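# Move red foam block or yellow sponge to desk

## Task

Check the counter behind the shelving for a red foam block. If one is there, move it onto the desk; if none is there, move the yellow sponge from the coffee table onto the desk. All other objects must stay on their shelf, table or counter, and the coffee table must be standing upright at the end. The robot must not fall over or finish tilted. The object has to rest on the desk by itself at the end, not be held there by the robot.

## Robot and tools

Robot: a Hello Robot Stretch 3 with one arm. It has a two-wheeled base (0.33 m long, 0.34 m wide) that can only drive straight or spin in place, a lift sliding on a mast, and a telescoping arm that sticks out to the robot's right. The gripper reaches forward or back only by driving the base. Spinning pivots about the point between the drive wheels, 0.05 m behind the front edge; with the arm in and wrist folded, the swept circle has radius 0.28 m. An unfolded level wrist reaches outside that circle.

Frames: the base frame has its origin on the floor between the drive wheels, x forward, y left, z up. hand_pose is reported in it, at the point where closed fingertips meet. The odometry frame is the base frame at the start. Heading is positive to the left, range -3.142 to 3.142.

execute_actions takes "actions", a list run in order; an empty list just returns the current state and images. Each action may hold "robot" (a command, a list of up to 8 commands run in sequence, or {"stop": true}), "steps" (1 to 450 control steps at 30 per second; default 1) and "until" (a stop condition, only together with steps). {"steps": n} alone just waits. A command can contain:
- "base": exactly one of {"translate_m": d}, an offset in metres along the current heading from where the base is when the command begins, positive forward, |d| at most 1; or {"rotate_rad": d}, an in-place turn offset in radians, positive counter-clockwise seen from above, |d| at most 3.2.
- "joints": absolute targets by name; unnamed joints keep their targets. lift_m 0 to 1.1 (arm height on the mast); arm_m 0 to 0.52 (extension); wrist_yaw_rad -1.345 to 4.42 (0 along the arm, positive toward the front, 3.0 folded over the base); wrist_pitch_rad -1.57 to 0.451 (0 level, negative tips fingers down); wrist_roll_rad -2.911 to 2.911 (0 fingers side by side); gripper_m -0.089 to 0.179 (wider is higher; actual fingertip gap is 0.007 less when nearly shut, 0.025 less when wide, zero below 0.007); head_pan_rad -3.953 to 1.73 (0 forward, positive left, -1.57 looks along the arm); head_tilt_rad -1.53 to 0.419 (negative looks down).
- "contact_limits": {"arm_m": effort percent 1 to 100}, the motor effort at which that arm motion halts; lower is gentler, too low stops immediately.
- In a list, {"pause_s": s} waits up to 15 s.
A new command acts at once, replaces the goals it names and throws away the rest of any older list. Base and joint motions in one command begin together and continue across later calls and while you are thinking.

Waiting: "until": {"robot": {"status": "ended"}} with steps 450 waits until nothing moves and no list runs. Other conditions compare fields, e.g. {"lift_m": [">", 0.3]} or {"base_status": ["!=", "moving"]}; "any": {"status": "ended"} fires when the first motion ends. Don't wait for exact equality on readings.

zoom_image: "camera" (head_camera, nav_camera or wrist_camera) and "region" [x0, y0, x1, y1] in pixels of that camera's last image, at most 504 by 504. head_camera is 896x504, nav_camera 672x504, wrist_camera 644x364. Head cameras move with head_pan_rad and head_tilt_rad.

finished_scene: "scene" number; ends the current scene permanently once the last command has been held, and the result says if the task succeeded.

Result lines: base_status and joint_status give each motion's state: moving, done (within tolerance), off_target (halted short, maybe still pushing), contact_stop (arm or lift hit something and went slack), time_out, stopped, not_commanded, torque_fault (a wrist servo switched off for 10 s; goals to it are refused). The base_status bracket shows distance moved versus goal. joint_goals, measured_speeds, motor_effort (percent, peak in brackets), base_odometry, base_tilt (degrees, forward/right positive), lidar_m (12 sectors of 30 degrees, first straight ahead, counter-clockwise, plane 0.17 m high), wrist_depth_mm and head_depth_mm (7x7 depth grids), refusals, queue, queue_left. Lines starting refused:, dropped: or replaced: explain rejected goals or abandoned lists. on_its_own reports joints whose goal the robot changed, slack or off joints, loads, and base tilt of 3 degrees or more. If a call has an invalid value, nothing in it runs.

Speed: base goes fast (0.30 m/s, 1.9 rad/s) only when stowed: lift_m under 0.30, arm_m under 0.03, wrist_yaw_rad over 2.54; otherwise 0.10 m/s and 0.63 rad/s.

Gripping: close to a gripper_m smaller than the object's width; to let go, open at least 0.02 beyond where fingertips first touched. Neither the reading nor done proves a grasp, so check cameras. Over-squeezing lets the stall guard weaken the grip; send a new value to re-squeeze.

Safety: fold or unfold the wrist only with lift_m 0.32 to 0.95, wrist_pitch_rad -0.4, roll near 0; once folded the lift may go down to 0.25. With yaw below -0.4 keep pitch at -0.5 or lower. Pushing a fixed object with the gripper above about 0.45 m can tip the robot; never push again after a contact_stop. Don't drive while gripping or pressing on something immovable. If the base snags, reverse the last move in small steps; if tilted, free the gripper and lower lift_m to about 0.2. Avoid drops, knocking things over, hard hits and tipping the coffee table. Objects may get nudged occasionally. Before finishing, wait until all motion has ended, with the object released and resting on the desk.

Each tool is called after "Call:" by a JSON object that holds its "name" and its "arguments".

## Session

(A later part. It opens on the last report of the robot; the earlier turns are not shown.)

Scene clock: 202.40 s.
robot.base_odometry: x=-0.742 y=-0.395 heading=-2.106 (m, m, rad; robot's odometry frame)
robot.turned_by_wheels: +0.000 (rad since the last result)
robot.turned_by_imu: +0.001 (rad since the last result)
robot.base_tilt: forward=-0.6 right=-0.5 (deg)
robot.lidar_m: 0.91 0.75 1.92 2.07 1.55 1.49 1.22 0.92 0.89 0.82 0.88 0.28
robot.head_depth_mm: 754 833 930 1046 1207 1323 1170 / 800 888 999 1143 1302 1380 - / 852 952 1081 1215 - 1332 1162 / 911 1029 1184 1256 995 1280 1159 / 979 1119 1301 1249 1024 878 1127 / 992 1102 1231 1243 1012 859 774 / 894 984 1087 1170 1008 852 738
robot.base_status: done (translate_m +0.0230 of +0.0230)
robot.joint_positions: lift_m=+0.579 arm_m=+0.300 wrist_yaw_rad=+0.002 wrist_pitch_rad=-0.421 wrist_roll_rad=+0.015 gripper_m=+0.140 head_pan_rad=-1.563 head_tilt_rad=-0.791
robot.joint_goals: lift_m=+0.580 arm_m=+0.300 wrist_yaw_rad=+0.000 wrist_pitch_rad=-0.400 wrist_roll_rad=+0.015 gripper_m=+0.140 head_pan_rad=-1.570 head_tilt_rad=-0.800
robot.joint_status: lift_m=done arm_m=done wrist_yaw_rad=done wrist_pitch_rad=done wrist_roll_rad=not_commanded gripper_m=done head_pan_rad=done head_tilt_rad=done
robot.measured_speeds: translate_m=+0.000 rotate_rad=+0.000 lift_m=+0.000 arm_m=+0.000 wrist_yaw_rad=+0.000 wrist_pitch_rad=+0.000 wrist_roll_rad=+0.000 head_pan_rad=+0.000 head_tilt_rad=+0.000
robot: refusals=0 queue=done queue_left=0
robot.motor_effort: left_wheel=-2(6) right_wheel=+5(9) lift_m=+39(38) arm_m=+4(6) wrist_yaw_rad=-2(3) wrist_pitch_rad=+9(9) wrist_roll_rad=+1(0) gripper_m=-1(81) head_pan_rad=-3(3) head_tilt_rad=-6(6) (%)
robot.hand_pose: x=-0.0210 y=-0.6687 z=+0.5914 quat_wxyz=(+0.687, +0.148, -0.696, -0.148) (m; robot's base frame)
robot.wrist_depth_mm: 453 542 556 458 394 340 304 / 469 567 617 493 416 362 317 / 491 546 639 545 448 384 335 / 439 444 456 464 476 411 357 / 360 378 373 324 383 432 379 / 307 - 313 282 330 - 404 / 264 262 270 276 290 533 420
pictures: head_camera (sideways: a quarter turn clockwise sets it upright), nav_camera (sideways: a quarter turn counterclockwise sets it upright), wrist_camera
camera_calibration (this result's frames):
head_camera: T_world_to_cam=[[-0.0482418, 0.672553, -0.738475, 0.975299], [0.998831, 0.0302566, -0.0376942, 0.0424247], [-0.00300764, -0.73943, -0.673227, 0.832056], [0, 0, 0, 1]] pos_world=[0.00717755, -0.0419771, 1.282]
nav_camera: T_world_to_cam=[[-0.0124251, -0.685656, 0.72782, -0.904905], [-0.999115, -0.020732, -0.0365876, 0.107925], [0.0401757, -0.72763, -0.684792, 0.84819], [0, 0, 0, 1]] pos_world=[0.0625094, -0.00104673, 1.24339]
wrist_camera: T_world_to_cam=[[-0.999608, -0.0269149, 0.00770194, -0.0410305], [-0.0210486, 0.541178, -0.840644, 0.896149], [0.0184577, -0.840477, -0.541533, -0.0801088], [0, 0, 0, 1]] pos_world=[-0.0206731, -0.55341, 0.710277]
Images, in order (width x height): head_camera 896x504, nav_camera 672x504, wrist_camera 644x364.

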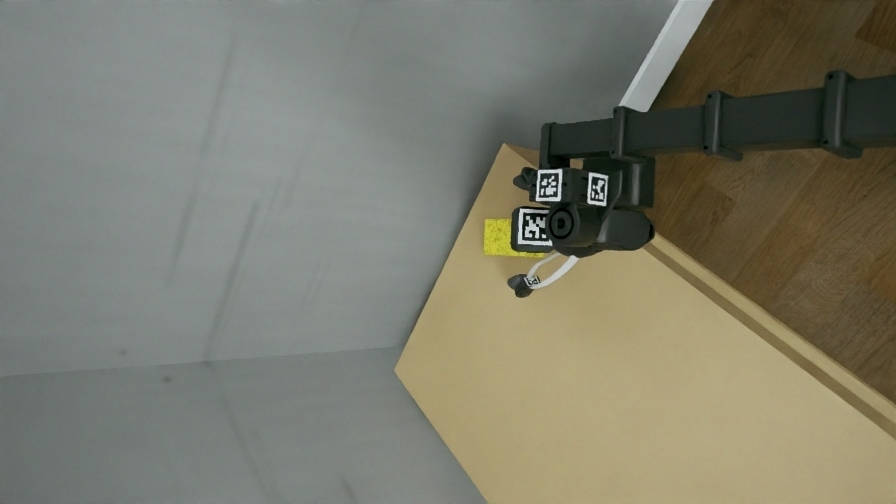

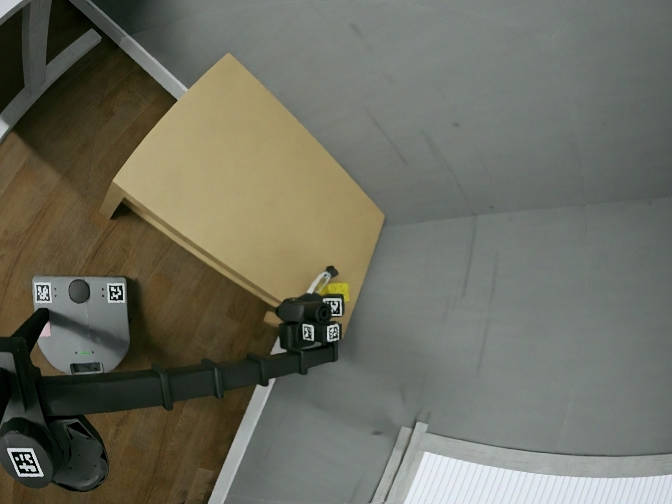

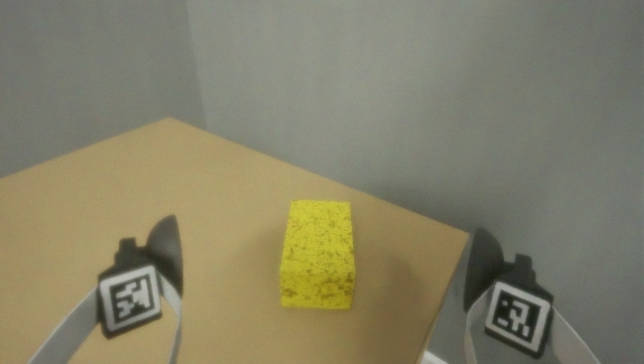

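Call:
{"name": "execute_actions", "arguments": {"actions": [{"robot": {"base": {"translate_m": 0.007}, "joints": {"lift_m": 0.472, "arm_m": 0.421}}, "steps": 300, "until": {"robot": {"status": "ended"}}}]}}

Scene clock: 222.50 s.
robot.base_odometry: x=-0.746 y=-0.401 heading=-2.106 (m, m, rad; robot's odometry frame)
robot.turned_by_wheels: +0.000 (rad since the last result)
robot.turned_by_imu: +0.001 (rad since the last result)
robot.base_tilt: forward=-0.6 right=-0.5 (deg)
robot.lidar_m: 0.90 0.75 1.91 2.08 1.57 1.50 1.23 0.92 0.90 0.82 0.88 0.27
robot.head_depth_mm: 757 836 932 1054 1210 1327 1169 / 801 890 1000 1146 1338 1349 1166 / 856 955 1092 1207 - 1340 1154 / 915 1034 1181 1274 996 1248 1153 / 986 1126 1306 1251 1021 879 1130 / 986 1094 1227 1240 1013 856 770 / 886 973 1081 1164 1005 852 739
robot.base_status: done (translate_m +0.0070 of +0.0070)
robot.joint_positions: lift_m=+0.473 arm_m=+0.421 wrist_yaw_rad=+0.002 wrist_pitch_rad=-0.421 wrist_roll_rad=+0.015 gripper_m=+0.140 head_pan_rad=-1.563 head_tilt_rad=-0.791
robot.joint_goals: lift_m=+0.472 arm_m=+0.421 wrist_yaw_rad=+0.000 wrist_pitch_rad=-0.400 wrist_roll_rad=+0.015 gripper_m=+0.140 head_pan_rad=-1.570 head_tilt_rad=-0.800
robot.joint_status: lift_m=done arm_m=done wrist_yaw_rad=done wrist_pitch_rad=done wrist_roll_rad=not_commanded gripper_m=done head_pan_rad=done head_tilt_rad=done
robot.measured_speeds: translate_m=+0.000 rotate_rad=+0.000 lift_m=+0.000 arm_m=+0.000 wrist_yaw_rad=+0.000 wrist_pitch_rad=+0.000 wrist_roll_rad=+0.000 head_pan_rad=+0.000 head_tilt_rad=+0.000
robot: refusals=0 queue=done queue_left=0
robot.motor_effort: left_wheel=-2(4) right_wheel=+4(10) lift_m=+12(39) arm_m=+4(4) wrist_yaw_rad=-1(1) wrist_pitch_rad=+9(9) wrist_roll_rad=+1(0) gripper_m=-1(0) head_pan_rad=-3(3) head_tilt_rad=-6(6) (%)
robot.hand_pose: x=-0.0211 y=-0.7898 z=+0.4847 quat_wxyz=(+0.687, +0.147, -0.696, -0.148) (m; robot's base frame)
robot.wrist_depth_mm: 400 472 420 351 299 260 231 / 408 479 469 379 321 276 244 / 331 336 346 398 342 296 256 / 260 261 269 193 286 313 271 / 213 222 216 156 216 229 282 / 181 - 178 132 183 - 294 / - 153 151 117 154 159 318
pictures: head_camera (sideways: a quarter turn clockwise sets it upright), nav_camera (sideways: a quarter turn counterclockwise sets it upright), wrist_camera
camera_calibration (this result's frames):
head_camera: T_world_to_cam=[[-0.0482415, 0.672553, -0.738475, 0.975299], [0.998831, 0.0302562, -0.0376942, 0.0424247], [-0.0030079, -0.73943, -0.673227, 0.832056], [0, 0, 0, 1]] pos_world=[0.00717754, -0.0419771, 1.282]
nav_camera: T_world_to_cam=[[-0.0124254, -0.685656, 0.72782, -0.904905], [-0.999115, -0.0207317, -0.0365876, 0.107925], [0.0401754, -0.72763, -0.684792, 0.84819], [0, 0, 0, 1]] pos_world=[0.0625094, -0.00104675, 1.24339]
wrist_camera: T_world_to_cam=[[-0.99962, -0.0264603, 0.00770632, -0.0432108], [-0.020803, 0.541041, -0.840739, 0.871879], [0.0180768, -0.84058, -0.541385, -0.239772], [0, 0, 0, 1]] pos_world=[-0.0207224, -0.674413, 0.603547]
Images, in order (width x height): head_camera 896x504, nav_camera 672x504, wrist_camera 644x364.

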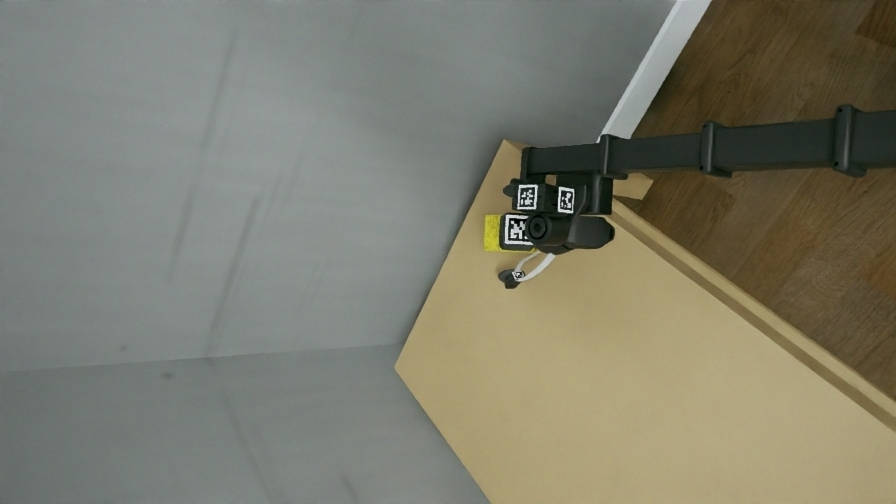

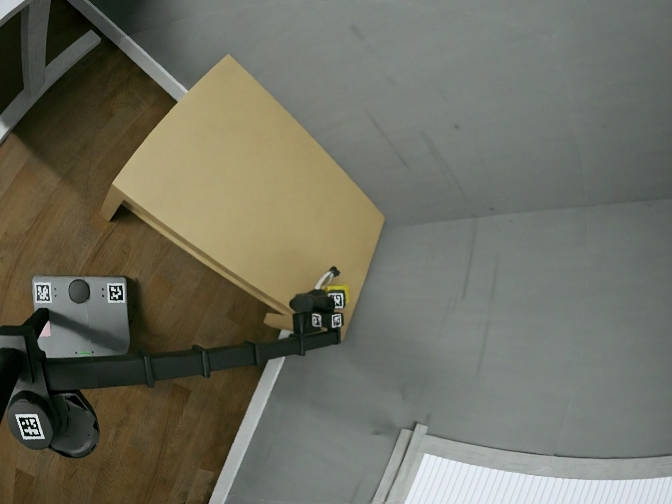

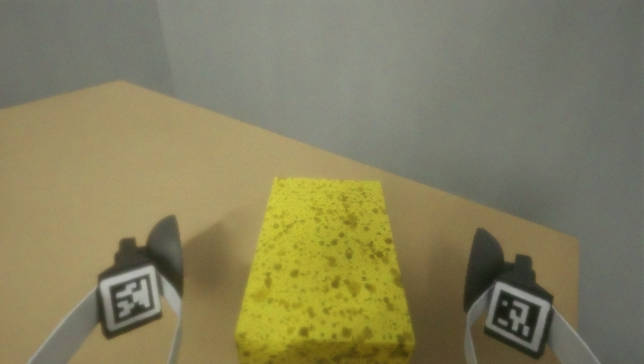

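Call:
{"name": "execute_actions", "arguments": {"actions": [{"robot": [{"joints": {"lift_m": 0.467}}, {"joints": {"gripper_m": 0.015}}], "steps": 200, "until": {"robot": {"status": "ended"}}}]}}

Scene clock: 228.07 s.
robot.base_odometry: x=-0.746 y=-0.401 heading=-2.106 (m, m, rad; robot's odometry frame)
robot.turned_by_wheels: +0.000 (rad since the last result)
robot.turned_by_imu: +0.001 (rad since the last result)
robot.base_tilt: forward=-0.6 right=-0.5 (deg)
robot.lidar_m: 0.90 0.75 1.91 2.08 1.56 1.50 1.23 0.92 0.90 0.82 0.88 0.27
robot.head_depth_mm: 756 833 931 1053 1214 1323 1173 / 802 889 1001 1144 1329 1353 1178 / 858 955 1091 1216 - 1343 1154 / 913 1032 1183 1271 1021 1252 1152 / 984 1123 1298 1249 1021 880 1125 / 983 1103 1228 1240 1016 857 772 / 888 974 1081 1167 1006 852 741
robot.base_status: done (translate_m +0.0070 of +0.0070)
robot.joint_positions: lift_m=+0.468 arm_m=+0.421 wrist_yaw_rad=+0.002 wrist_pitch_rad=-0.410 wrist_roll_rad=+0.015 gripper_m=+0.016 head_pan_rad=-1.563 head_tilt_rad=-0.791
robot.joint_goals: lift_m=+0.467 arm_m=+0.421 wrist_yaw_rad=+0.000 wrist_pitch_rad=-0.400 wrist_roll_rad=+0.015 gripper_m=+0.015 head_pan_rad=-1.570 head_tilt_rad=-0.800
robot.joint_status: lift_m=done arm_m=done wrist_yaw_rad=done wrist_pitch_rad=done wrist_roll_rad=not_commanded gripper_m=done head_pan_rad=done head_tilt_rad=done
robot.measured_speeds: translate_m=+0.000 rotate_rad=+0.000 lift_m=+0.000 arm_m=+0.000 wrist_yaw_rad=+0.000 wrist_pitch_rad=+0.000 wrist_roll_rad=+0.000 head_pan_rad=+0.000 head_tilt_rad=+0.000
robot: refusals=0 queue=done queue_left=0
robot.motor_effort: left_wheel=-2(3) right_wheel=+4(5) lift_m=+13(13) arm_m=+4(4) wrist_yaw_rad=-2(1) wrist_pitch_rad=+4(9) wrist_roll_rad=+0(0) gripper_m=-18(92) head_pan_rad=-3(3) head_tilt_rad=-7(7) (%)
robot.hand_pose: x=-0.0211 y=-0.7911 z=+0.4820 quat_wxyz=(+0.687, +0.144, -0.697, -0.145) (m; robot's base frame)
robot.wrist_depth_mm: 399 467 425 352 298 261 229 / 407 484 466 379 320 275 242 / 332 338 345 402 342 295 257 / 256 260 265 188 287 308 270 / 210 213 216 152 222 225 279 / 177 179 128 129 130 188 292 / 154 155 148 114 118 162 313
pictures: head_camera (sideways: a quarter turn clockwise sets it upright), nav_camera (sideways: a quarter turn counterclockwise sets it upright), wrist_camera
camera_calibration (this result's frames):
head_camera: T_world_to_cam=[[-0.0482425, 0.672648, -0.738388, 0.975187], [0.998831, 0.0302614, -0.0376913, 0.0424209], [-0.00300829, -0.739343, -0.673322, 0.83218], [0, 0, 0, 1]] pos_world=[0.00717753, -0.0419746, 1.28199]
nav_camera: T_world_to_cam=[[-0.0124244, -0.68575, 0.727731, -0.90479], [-0.999115, -0.0207273, -0.0365893, 0.107927], [0.040175, -0.727542, -0.684886, 0.848312], [0, 0, 0, 1]] pos_world=[0.0625094, -0.0010392, 1.24339]
wrist_camera: T_world_to_cam=[[-0.999625, -0.0262033, 0.00795905, -0.0431806], [-0.020692, 0.532319, -0.846291, 0.866123], [0.0179388, -0.846138, -0.532662, -0.250921], [0, 0, 0, 1]] pos_world=[-0.0207414, -0.6745, 0.599679]
Images, in order (width x height): head_camera 896x504, nav_camera 672x504, wrist_camera 644x364.

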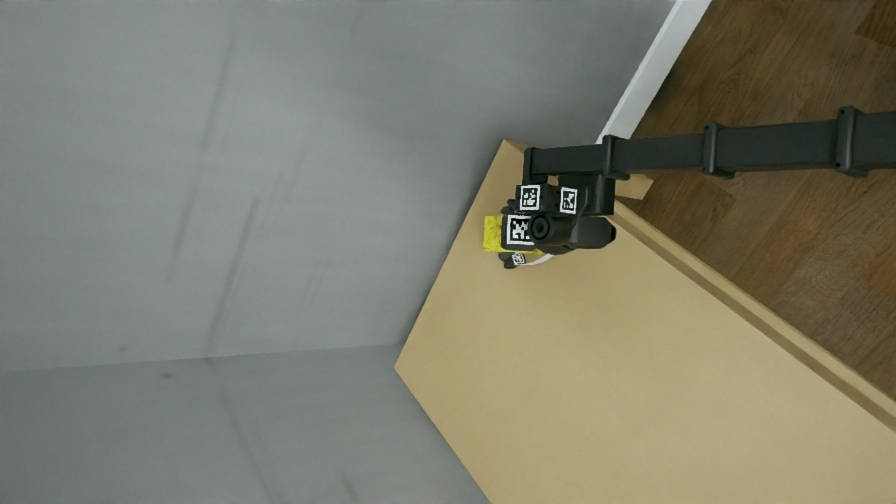

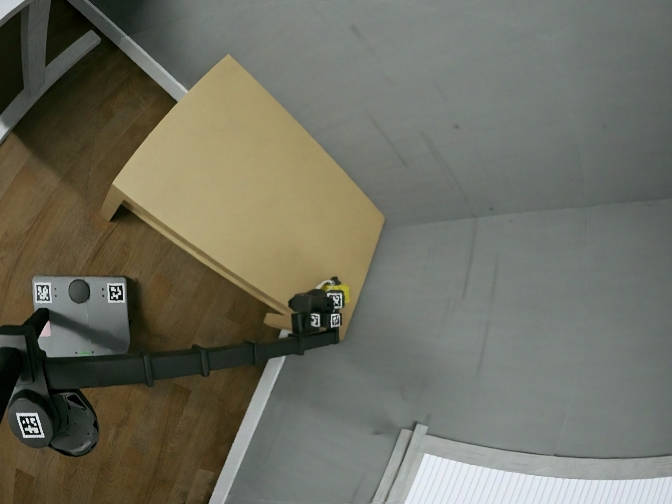

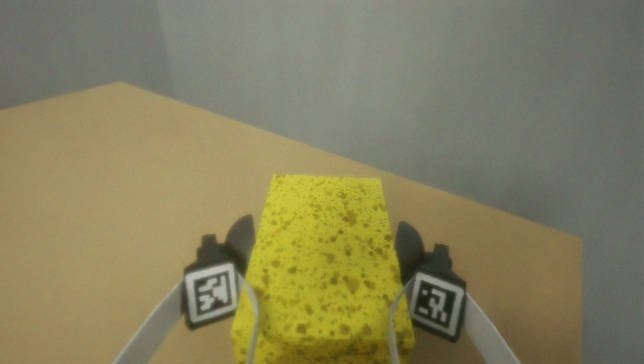

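Call:
{"name": "execute_actions", "arguments": {"actions": [{"robot": {"joints": {"lift_m": 0.83, "head_pan_rad": 0.65, "head_tilt_rad": -0.75}}, "steps": 100, "until": {"robot": {"lift_m": [">", 0.50]}}}, {"robot": {"joints": {"arm_m": 0.12}}, "steps": 300, "until": {"robot": {"status": "ended"}}}]}}

Scene clock: 245.03 s.
robot.base_odometry: x=-0.746 y=-0.401 heading=-2.106 (m, m, rad; robot's odometry frame)
robot.turned_by_wheels: +0.000 (rad since the last result)
robot.turned_by_imu: +0.001 (rad since the last result)
robot.base_tilt: forward=-0.6 right=-0.5 (deg)
robot.lidar_m: 0.90 0.75 1.91 2.08 1.56 1.50 1.23 0.92 0.89 0.82 0.88 0.27
robot.head_depth_mm: 1205 1262 1210 909 1503 1380 1183 / 1426 1491 1200 903 1571 1373 1179 / 1742 1707 1189 892 1142 1310 1170 / 2273 1741 1175 885 1514 1328 1168 / 2518 1695 1163 881 777 1351 1166 / 2442 1687 1162 975 1566 1353 1157 / 2374 2583 2608 1984 1600 1342 1154
robot.base_status: done (translate_m +0.0070 of +0.0070)
robot.joint_positions: lift_m=+0.829 arm_m=+0.120 wrist_yaw_rad=+0.002 wrist_pitch_rad=-0.417 wrist_roll_rad=+0.015 gripper_m=+0.016 head_pan_rad=+0.643 head_tilt_rad=-0.754
robot.joint_goals: lift_m=+0.830 arm_m=+0.120 wrist_yaw_rad=+0.000 wrist_pitch_rad=-0.400 wrist_roll_rad=+0.015 gripper_m=+0.015 head_pan_rad=+0.650 head_tilt_rad=-0.750
robot.joint_status: lift_m=done arm_m=done wrist_yaw_rad=done wrist_pitch_rad=done wrist_roll_rad=not_commanded gripper_m=done head_pan_rad=done head_tilt_rad=done
robot.measured_speeds: translate_m=+0.000 rotate_rad=+0.000 lift_m=+0.000 arm_m=+0.000 wrist_yaw_rad=+0.000 wrist_pitch_rad=+0.000 wrist_roll_rad=+0.000 head_pan_rad=+0.000 head_tilt_rad=+0.000
robot: refusals=0 queue=done queue_left=0
robot.motor_effort: left_wheel=-2(2) right_wheel=+3(4) lift_m=+39(39) arm_m=-2(2) wrist_yaw_rad=-2(1) wrist_pitch_rad=+7(7) wrist_roll_rad=+1(1) gripper_m=-17(18) head_pan_rad=+3(40) head_tilt_rad=+1(8) (%)
robot.hand_pose: x=-0.0212 y=-0.4897 z=+0.8423 quat_wxyz=(+0.687, +0.146, -0.697, -0.147) (m; robot's base frame)
robot.wrist_depth_mm: 522 622 717 625 537 465 414 / 536 661 796 674 567 491 435 / 565 692 855 734 617 528 458 / 593 718 868 187 653 561 486 / 621 713 725 152 659 602 511 / 602 612 128 128 130 648 546 / 519 525 504 115 118 662 584
pictures: head_camera (sideways: a quarter turn clockwise sets it upright), nav_camera (sideways: a quarter turn counterclockwise sets it upright), wrist_camera
camera_calibration (this result's frames):
head_camera: T_world_to_cam=[[-0.490906, -0.421665, -0.762371, 1.00915], [-0.616028, 0.786783, -0.0384938, 0.0533182], [0.616052, 0.450745, -0.645994, 0.792857], [0, 0, 0, 1]] pos_world=[0.0398001, 0.0261947, 1.28358]
nav_camera: T_world_to_cam=[[0.537759, 0.38084, 0.752181, -0.940012], [0.61069, -0.791047, -0.0360844, 0.0974519], [0.581268, 0.478755, -0.657968, 0.809999], [0, 0, 0, 1]] pos_world=[-0.0248401, 0.0472921, 1.24353]
wrist_camera: T_world_to_cam=[[-0.999627, -0.0261753, 0.00780072, -0.0380238], [-0.0206583, 0.537751, -0.84285, 1.01038], [0.017867, -0.842697, -0.538091, 0.202228], [0, 0, 0, 1]] pos_world=[-0.0207501, -0.373911, 0.960714]
Images, in order (width x height): head_camera 896x504, nav_camera 672x504, wrist_camera 644x364.

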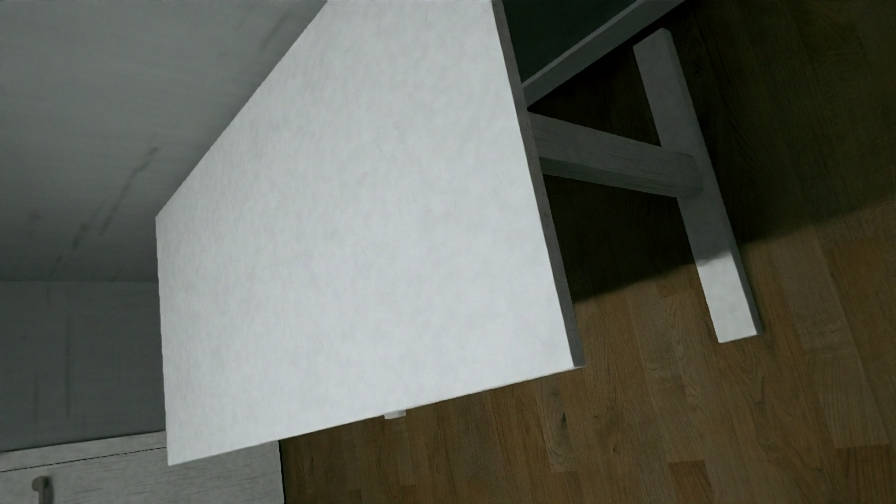

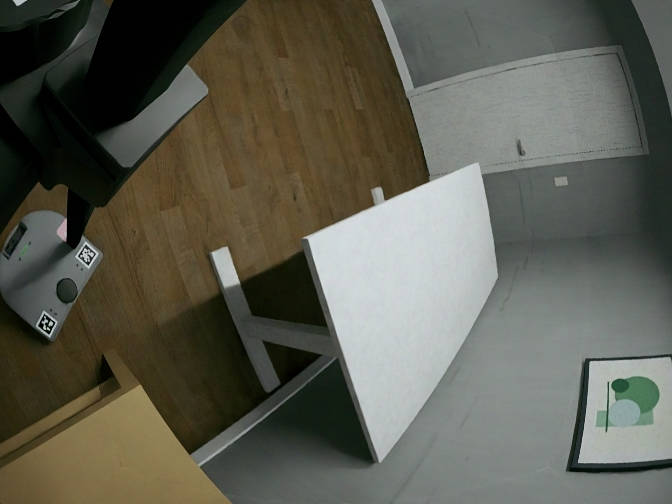

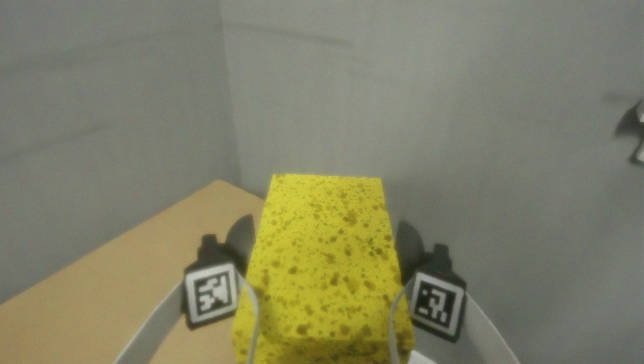

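Call:
{"name": "execute_actions", "arguments": {"actions": [{"robot": [{"base": {"translate_m": -0.08}, "joints": {"head_pan_rad": -1.57, "head_tilt_rad": -0.7, "lift_m": 0.80}}, {"base": {"rotate_rad": 2.14}}], "steps": 300, "until": {"robot": {"rotate_rad": [">", 1.3]}}}, {"robot": {"joints": {"arm_m": 0.42}}, "steps": 300, "until": {"robot": {"status": "ended"}}}]}}

Scene clock: 269.00 s.
robot.base_odometry: x=-0.705 y=-0.333 heading=+0.034 (m, m, rad; robot's odometry frame)
robot.turned_by_wheels: +2.140 (rad since the last result)
robot.turned_by_imu: +2.148 (rad since the last result)
robot.base_tilt: forward=-0.7 right=-0.5 (deg)
robot.lidar_m: 1.50 1.43 1.14 0.87 0.86 0.81 0.94 0.34 0.36 0.82 2.89 1.97
robot.head_depth_mm: 1193 1253 1273 1017 1418 - - / 1370 1463 1409 - 1607 1420 1208 / 1646 1716 1400 886 1182 1348 1202 / 2007 1976 1305 914 1620 1367 1193 / 2528 2039 1292 943 1549 1400 1191 / 2522 2623 1272 1054 1680 1389 1180 / 2414 2558 2631 2114 1668 1382 1180
robot.base_status: done (rotate_rad +2.1399 of +2.1400)
robot.joint_positions: lift_m=+0.801 arm_m=+0.420 wrist_yaw_rad=+0.001 wrist_pitch_rad=-0.417 wrist_roll_rad=+0.015 gripper_m=+0.016 head_pan_rad=-1.563 head_tilt_rad=-0.705
robot.joint_goals: lift_m=+0.800 arm_m=+0.420 wrist_yaw_rad=+0.000 wrist_pitch_rad=-0.400 wrist_roll_rad=+0.015 gripper_m=+0.015 head_pan_rad=-1.570 head_tilt_rad=-0.700
robot.joint_status: lift_m=done arm_m=done wrist_yaw_rad=done wrist_pitch_rad=done wrist_roll_rad=not_commanded gripper_m=done head_pan_rad=done head_tilt_rad=done
robot.measured_speeds: translate_m=+0.000 rotate_rad=+0.000 lift_m=+0.000 arm_m=+0.000 wrist_yaw_rad=+0.000 wrist_pitch_rad=+0.000 wrist_roll_rad=+0.000 head_pan_rad=+0.000 head_tilt_rad=+0.000
robot: refusals=0 queue=done queue_left=0
robot.motor_effort: left_wheel=-2(6) right_wheel=+4(9) lift_m=+13(40) arm_m=+4(5) wrist_yaw_rad=-1(2) wrist_pitch_rad=+7(7) wrist_roll_rad=+0(1) gripper_m=-18(18) head_pan_rad=-3(38) head_tilt_rad=+2(9) (%)
robot.hand_pose: x=-0.0212 y=-0.7892 z=+0.8135 quat_wxyz=(+0.687, +0.146, -0.697, -0.147) (m; robot's base frame)
robot.wrist_depth_mm: - - - - 877 635 509 / - 660 678 700 726 639 519 / - 469 474 494 502 515 503 / 375 363 370 186 385 388 398 / 295 300 301 152 301 314 319 / 249 252 128 129 130 266 266 / 217 218 209 114 118 228 229
pictures: head_camera (sideways: a quarter turn clockwise sets it upright), nav_camera (sideways: a quarter turn counterclockwise sets it upright), wrist_camera
camera_calibration (this result's frames):
head_camera: T_world_to_cam=[[-0.0478118, 0.606698, -0.793493, 1.04701], [0.998853, 0.0270448, -0.0395075, 0.0447896], [-0.00250923, -0.794472, -0.607295, 0.746289], [0, 0, 0, 1]] pos_world=[0.00719383, -0.0435244, 1.28578]
nav_camera: T_world_to_cam=[[-0.0128471, -0.620675, 0.783963, -0.978079], [-0.99909, -0.0239295, -0.0353178, 0.106276], [0.0406807, -0.783703, -0.619802, 0.763651], [0, 0, 0, 1]] pos_world=[0.0625477, -0.00605028, 1.24384]
wrist_camera: T_world_to_cam=[[-0.999632, -0.0259988, 0.00779934, -0.0455389], [-0.0205667, 0.537966, -0.842716, 1.14723], [0.0177138, -0.842565, -0.538303, -0.065374], [0, 0, 0, 1]] pos_world=[-0.0207694, -0.673437, 0.931954]
Images, in order (width x height): head_camera 896x504, nav_camera 672x504, wrist_camera 644x364.

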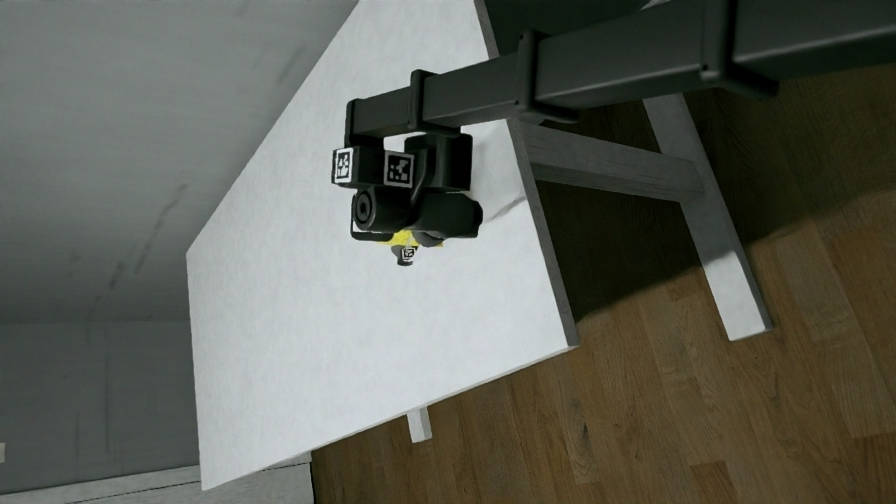

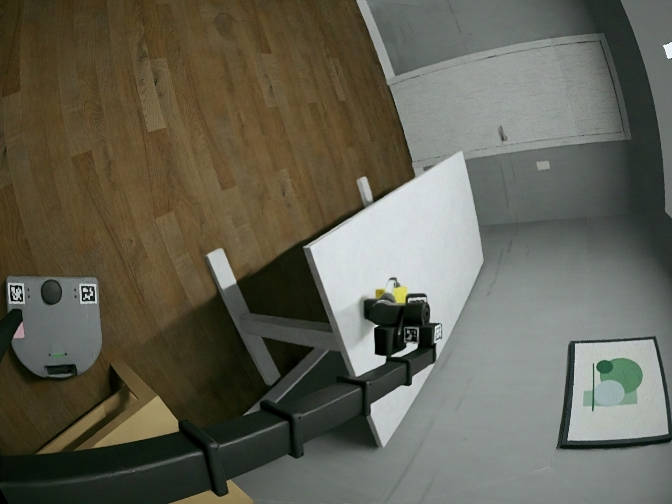

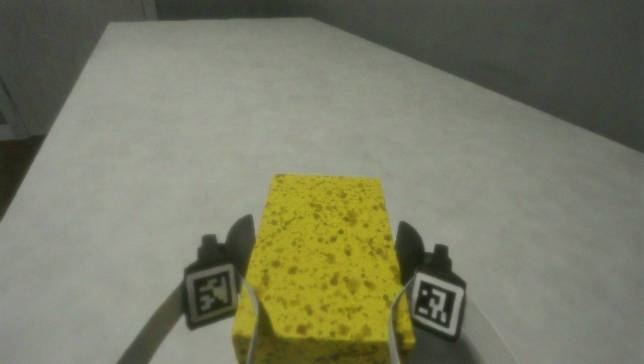

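Call:
{"name": "execute_actions", "arguments": {"actions": [{"robot": {"joints": {"lift_m": 0.746}}, "steps": 200, "until": {"robot": {"status": "ended"}}}]}}

Scene clock: 276.63 s.
robot.base_odometry: x=-0.705 y=-0.333 heading=+0.034 (m, m, rad; robot's odometry frame)
robot.turned_by_wheels: +0.000 (rad since the last result)
robot.turned_by_imu: +0.001 (rad since the last result)
robot.base_tilt: forward=-0.6 right=-0.5 (deg)
robot.lidar_m: 1.49 1.43 1.13 0.87 0.86 0.81 0.94 0.34 0.36 0.82 2.89 1.97
robot.head_depth_mm: 1188 1247 1277 1018 1477 1449 - / 1381 1471 1335 1050 - 1415 1193 / 1635 1716 1319 - 1176 1345 1197 / 2000 1981 1303 947 1599 1358 1193 / 2505 2052 1292 945 1552 1398 1187 / 2487 2644 1271 1054 1684 1380 1183 / 2409 2599 2608 2113 1660 1378 1178
robot.base_status: done (rotate_rad +2.1399 of +2.1400)
robot.joint_positions: lift_m=+0.747 arm_m=+0.420 wrist_yaw_rad=+0.001 wrist_pitch_rad=-0.417 wrist_roll_rad=+0.015 gripper_m=+0.016 head_pan_rad=-1.563 head_tilt_rad=-0.705
robot.joint_goals: lift_m=+0.746 arm_m=+0.420 wrist_yaw_rad=+0.000 wrist_pitch_rad=-0.400 wrist_roll_rad=+0.015 gripper_m=+0.015 head_pan_rad=-1.570 head_tilt_rad=-0.700
robot.joint_status: lift_m=done arm_m=done wrist_yaw_rad=done wrist_pitch_rad=done wrist_roll_rad=not_commanded gripper_m=done head_pan_rad=done head_tilt_rad=done
robot.measured_speeds: translate_m=+0.000 rotate_rad=+0.000 lift_m=+0.000 arm_m=+0.000 wrist_yaw_rad=+0.000 wrist_pitch_rad=+0.000 wrist_roll_rad=+0.000 head_pan_rad=+0.000 head_tilt_rad=+0.000
robot: refusals=0 queue=done queue_left=0
robot.motor_effort: left_wheel=-2(2) right_wheel=+4(3) lift_m=+13(13) arm_m=+4(4) wrist_yaw_rad=-2(1) wrist_pitch_rad=+7(7) wrist_roll_rad=+1(1) gripper_m=-17(18) head_pan_rad=-3(4) head_tilt_rad=+2(2) (%)
robot.hand_pose: x=-0.0212 y=-0.7892 z=+0.7595 quat_wxyz=(+0.687, +0.146, -0.697, -0.147) (m; robot's base frame)
robot.wrist_depth_mm: - 830 888 908 815 642 509 / 572 487 499 521 538 550 507 / 344 350 359 364 374 382 394 / 268 272 276 186 287 289 295 / 220 221 226 153 225 234 237 / 186 188 128 129 130 197 199 / 161 162 156 114 118 169 171
pictures: head_camera (sideways: a quarter turn clockwise sets it upright), nav_camera (sideways: a quarter turn counterclockwise sets it upright), wrist_camera
camera_calibration (this result's frames):
head_camera: T_world_to_cam=[[-0.0478119, 0.606698, -0.793493, 1.04701], [0.998853, 0.0270449, -0.0395075, 0.0447896], [-0.00250913, -0.794472, -0.607295, 0.746289], [0, 0, 0, 1]] pos_world=[0.00719383, -0.0435244, 1.28578]
nav_camera: T_world_to_cam=[[-0.012847, -0.620675, 0.783963, -0.978079], [-0.99909, -0.0239296, -0.0353178, 0.106276], [0.0406808, -0.783703, -0.619802, 0.763651], [0, 0, 0, 1]] pos_world=[0.0625477, -0.00605027, 1.24384]
wrist_camera: T_world_to_cam=[[-0.999632, -0.0259989, 0.00779928, -0.0451178], [-0.0205667, 0.537967, -0.842715, 1.10172], [0.0177139, -0.842565, -0.538304, -0.094443], [0, 0, 0, 1]] pos_world=[-0.0207694, -0.673439, 0.877953]
Images, in order (width x height): head_camera 896x504, nav_camera 672x504, wrist_camera 644x364.

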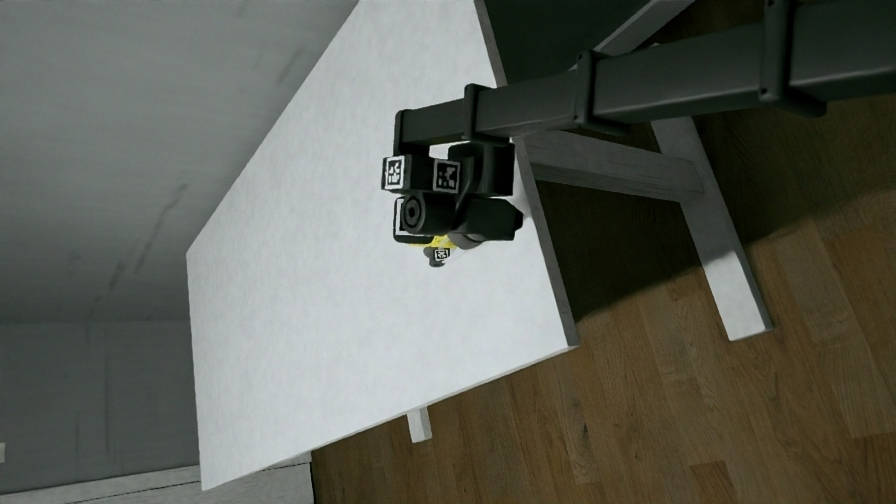

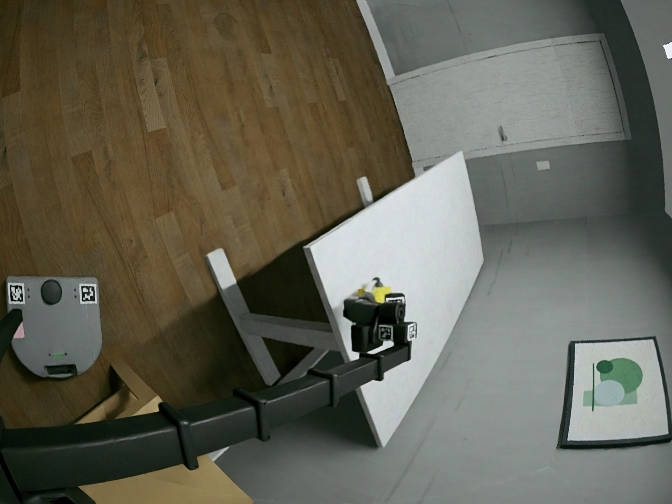

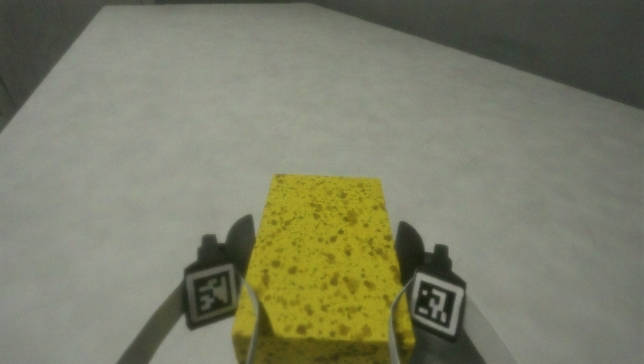

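Call:
{"name": "execute_actions", "arguments": {"actions": [{"robot": [{"joints": {"lift_m": 0.741}}, {"joints": {"gripper_m": 0.13}}, {"joints": {"lift_m": 0.81, "arm_m": 0.28}}], "steps": 300, "until": {"robot": {"status": "ended"}}}]}}

Scene clock: 284.93 s.
robot.base_odometry: x=-0.705 y=-0.333 heading=+0.034 (m, m, rad; robot's odometry frame)
robot.turned_by_wheels: +0.000 (rad since the last result)
robot.turned_by_imu: +0.001 (rad since the last result)
robot.base_tilt: forward=-0.6 right=-0.5 (deg)
robot.lidar_m: 1.50 1.43 1.13 0.87 0.86 0.81 0.94 0.35 0.36 0.82 2.89 1.97
robot.head_depth_mm: 1184 1253 1271 1015 1424 - - / 1376 1461 1334 1074 1626 1401 1204 / 1635 1719 1324 - 1249 1350 1203 / 2007 1989 1306 986 1599 1370 1196 / 2529 2060 1282 945 1549 1386 1193 / 2509 2656 1275 1057 1684 1388 1183 / 2415 2592 2593 2114 1670 1387 1181
robot.base_status: done (rotate_rad +2.1399 of +2.1400)
robot.joint_positions: lift_m=+0.809 arm_m=+0.280 wrist_yaw_rad=+0.001 wrist_pitch_rad=-0.417 wrist_roll_rad=+0.015 gripper_m=+0.130 head_pan_rad=-1.563 head_tilt_rad=-0.705
robot.joint_goals: lift_m=+0.810 arm_m=+0.280 wrist_yaw_rad=+0.000 wrist_pitch_rad=-0.400 wrist_roll_rad=+0.015 gripper_m=+0.130 head_pan_rad=-1.570 head_tilt_rad=-0.700
robot.joint_status: lift_m=done arm_m=done wrist_yaw_rad=done wrist_pitch_rad=done wrist_roll_rad=not_commanded gripper_m=done head_pan_rad=done head_tilt_rad=done
robot.measured_speeds: translate_m=+0.000 rotate_rad=+0.000 lift_m=+0.000 arm_m=+0.000 wrist_yaw_rad=+0.000 wrist_pitch_rad=+0.000 wrist_roll_rad=+0.000 head_pan_rad=+0.000 head_tilt_rad=+0.000
robot: refusals=0 queue=done queue_left=0
robot.motor_effort: left_wheel=-2(2) right_wheel=+4(4) lift_m=+39(41) arm_m=-2(2) wrist_yaw_rad=-2(1) wrist_pitch_rad=+7(7) wrist_roll_rad=+0(1) gripper_m=+0(81) head_pan_rad=-3(3) head_tilt_rad=+2(2) (%)
robot.hand_pose: x=-0.0212 y=-0.6498 z=+0.8223 quat_wxyz=(+0.687, +0.146, -0.697, -0.147) (m; robot's base frame)
robot.wrist_depth_mm: - - - - 928 704 558 / - 759 716 732 755 701 575 / - 491 498 510 525 539 542 / - 383 389 326 401 407 411 / - 321 317 291 327 335 332 / - - 266 271 273 - 323 / 924 224 231 232 236 815 635
pictures: head_camera (sideways: a quarter turn clockwise sets it upright), nav_camera (sideways: a quarter turn counterclockwise sets it upright), wrist_camera
camera_calibration (this result's frames):
head_camera: T_world_to_cam=[[-0.047812, 0.606695, -0.793496, 1.04701], [0.998853, 0.027045, -0.0395076, 0.0447897], [-0.00250892, -0.794475, -0.607292, 0.746285], [0, 0, 0, 1]] pos_world=[0.00719384, -0.0435245, 1.28578]
nav_camera: T_world_to_cam=[[-0.0128469, -0.620672, 0.783965, -0.978082], [-0.99909, -0.02393, -0.0353177, 0.106276], [0.040681, -0.783705, -0.619799, 0.763647], [0, 0, 0, 1]] pos_world=[0.0625477, -0.00605049, 1.24384]
wrist_camera: T_world_to_cam=[[-0.999632, -0.0259944, 0.00781146, -0.041989], [-0.0205658, 0.537552, -0.84298, 1.07961], [0.0177137, -0.84283, -0.537889, 0.0563876], [0, 0, 0, 1]] pos_world=[-0.0207694, -0.53391, 0.940743]
Images, in order (width x height): head_camera 896x504, nav_camera 672x504, wrist_camera 644x364.

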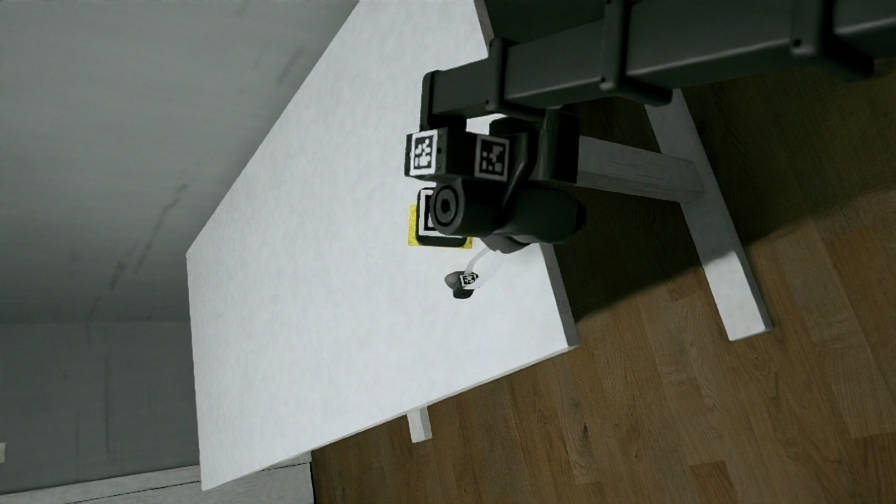

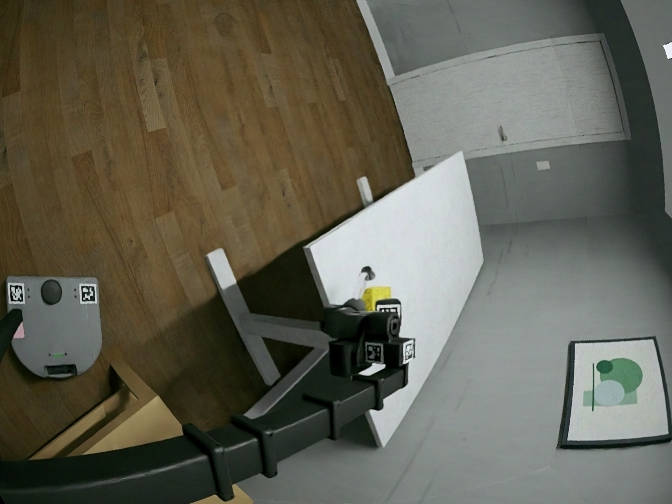

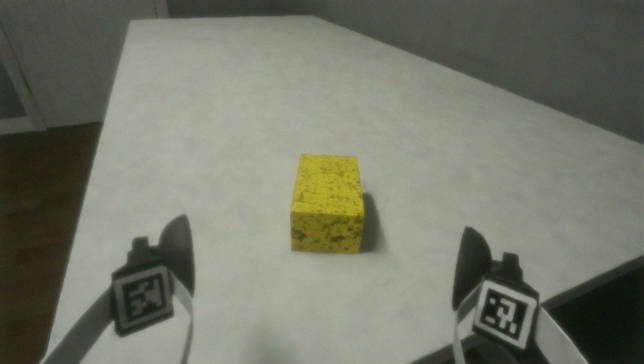

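The sponge is sitting on the desk, released and clear of the gripper.

Call:
{"name": "finished_scene", "arguments": {"scene": 2}}

The scene is finished: the task was done.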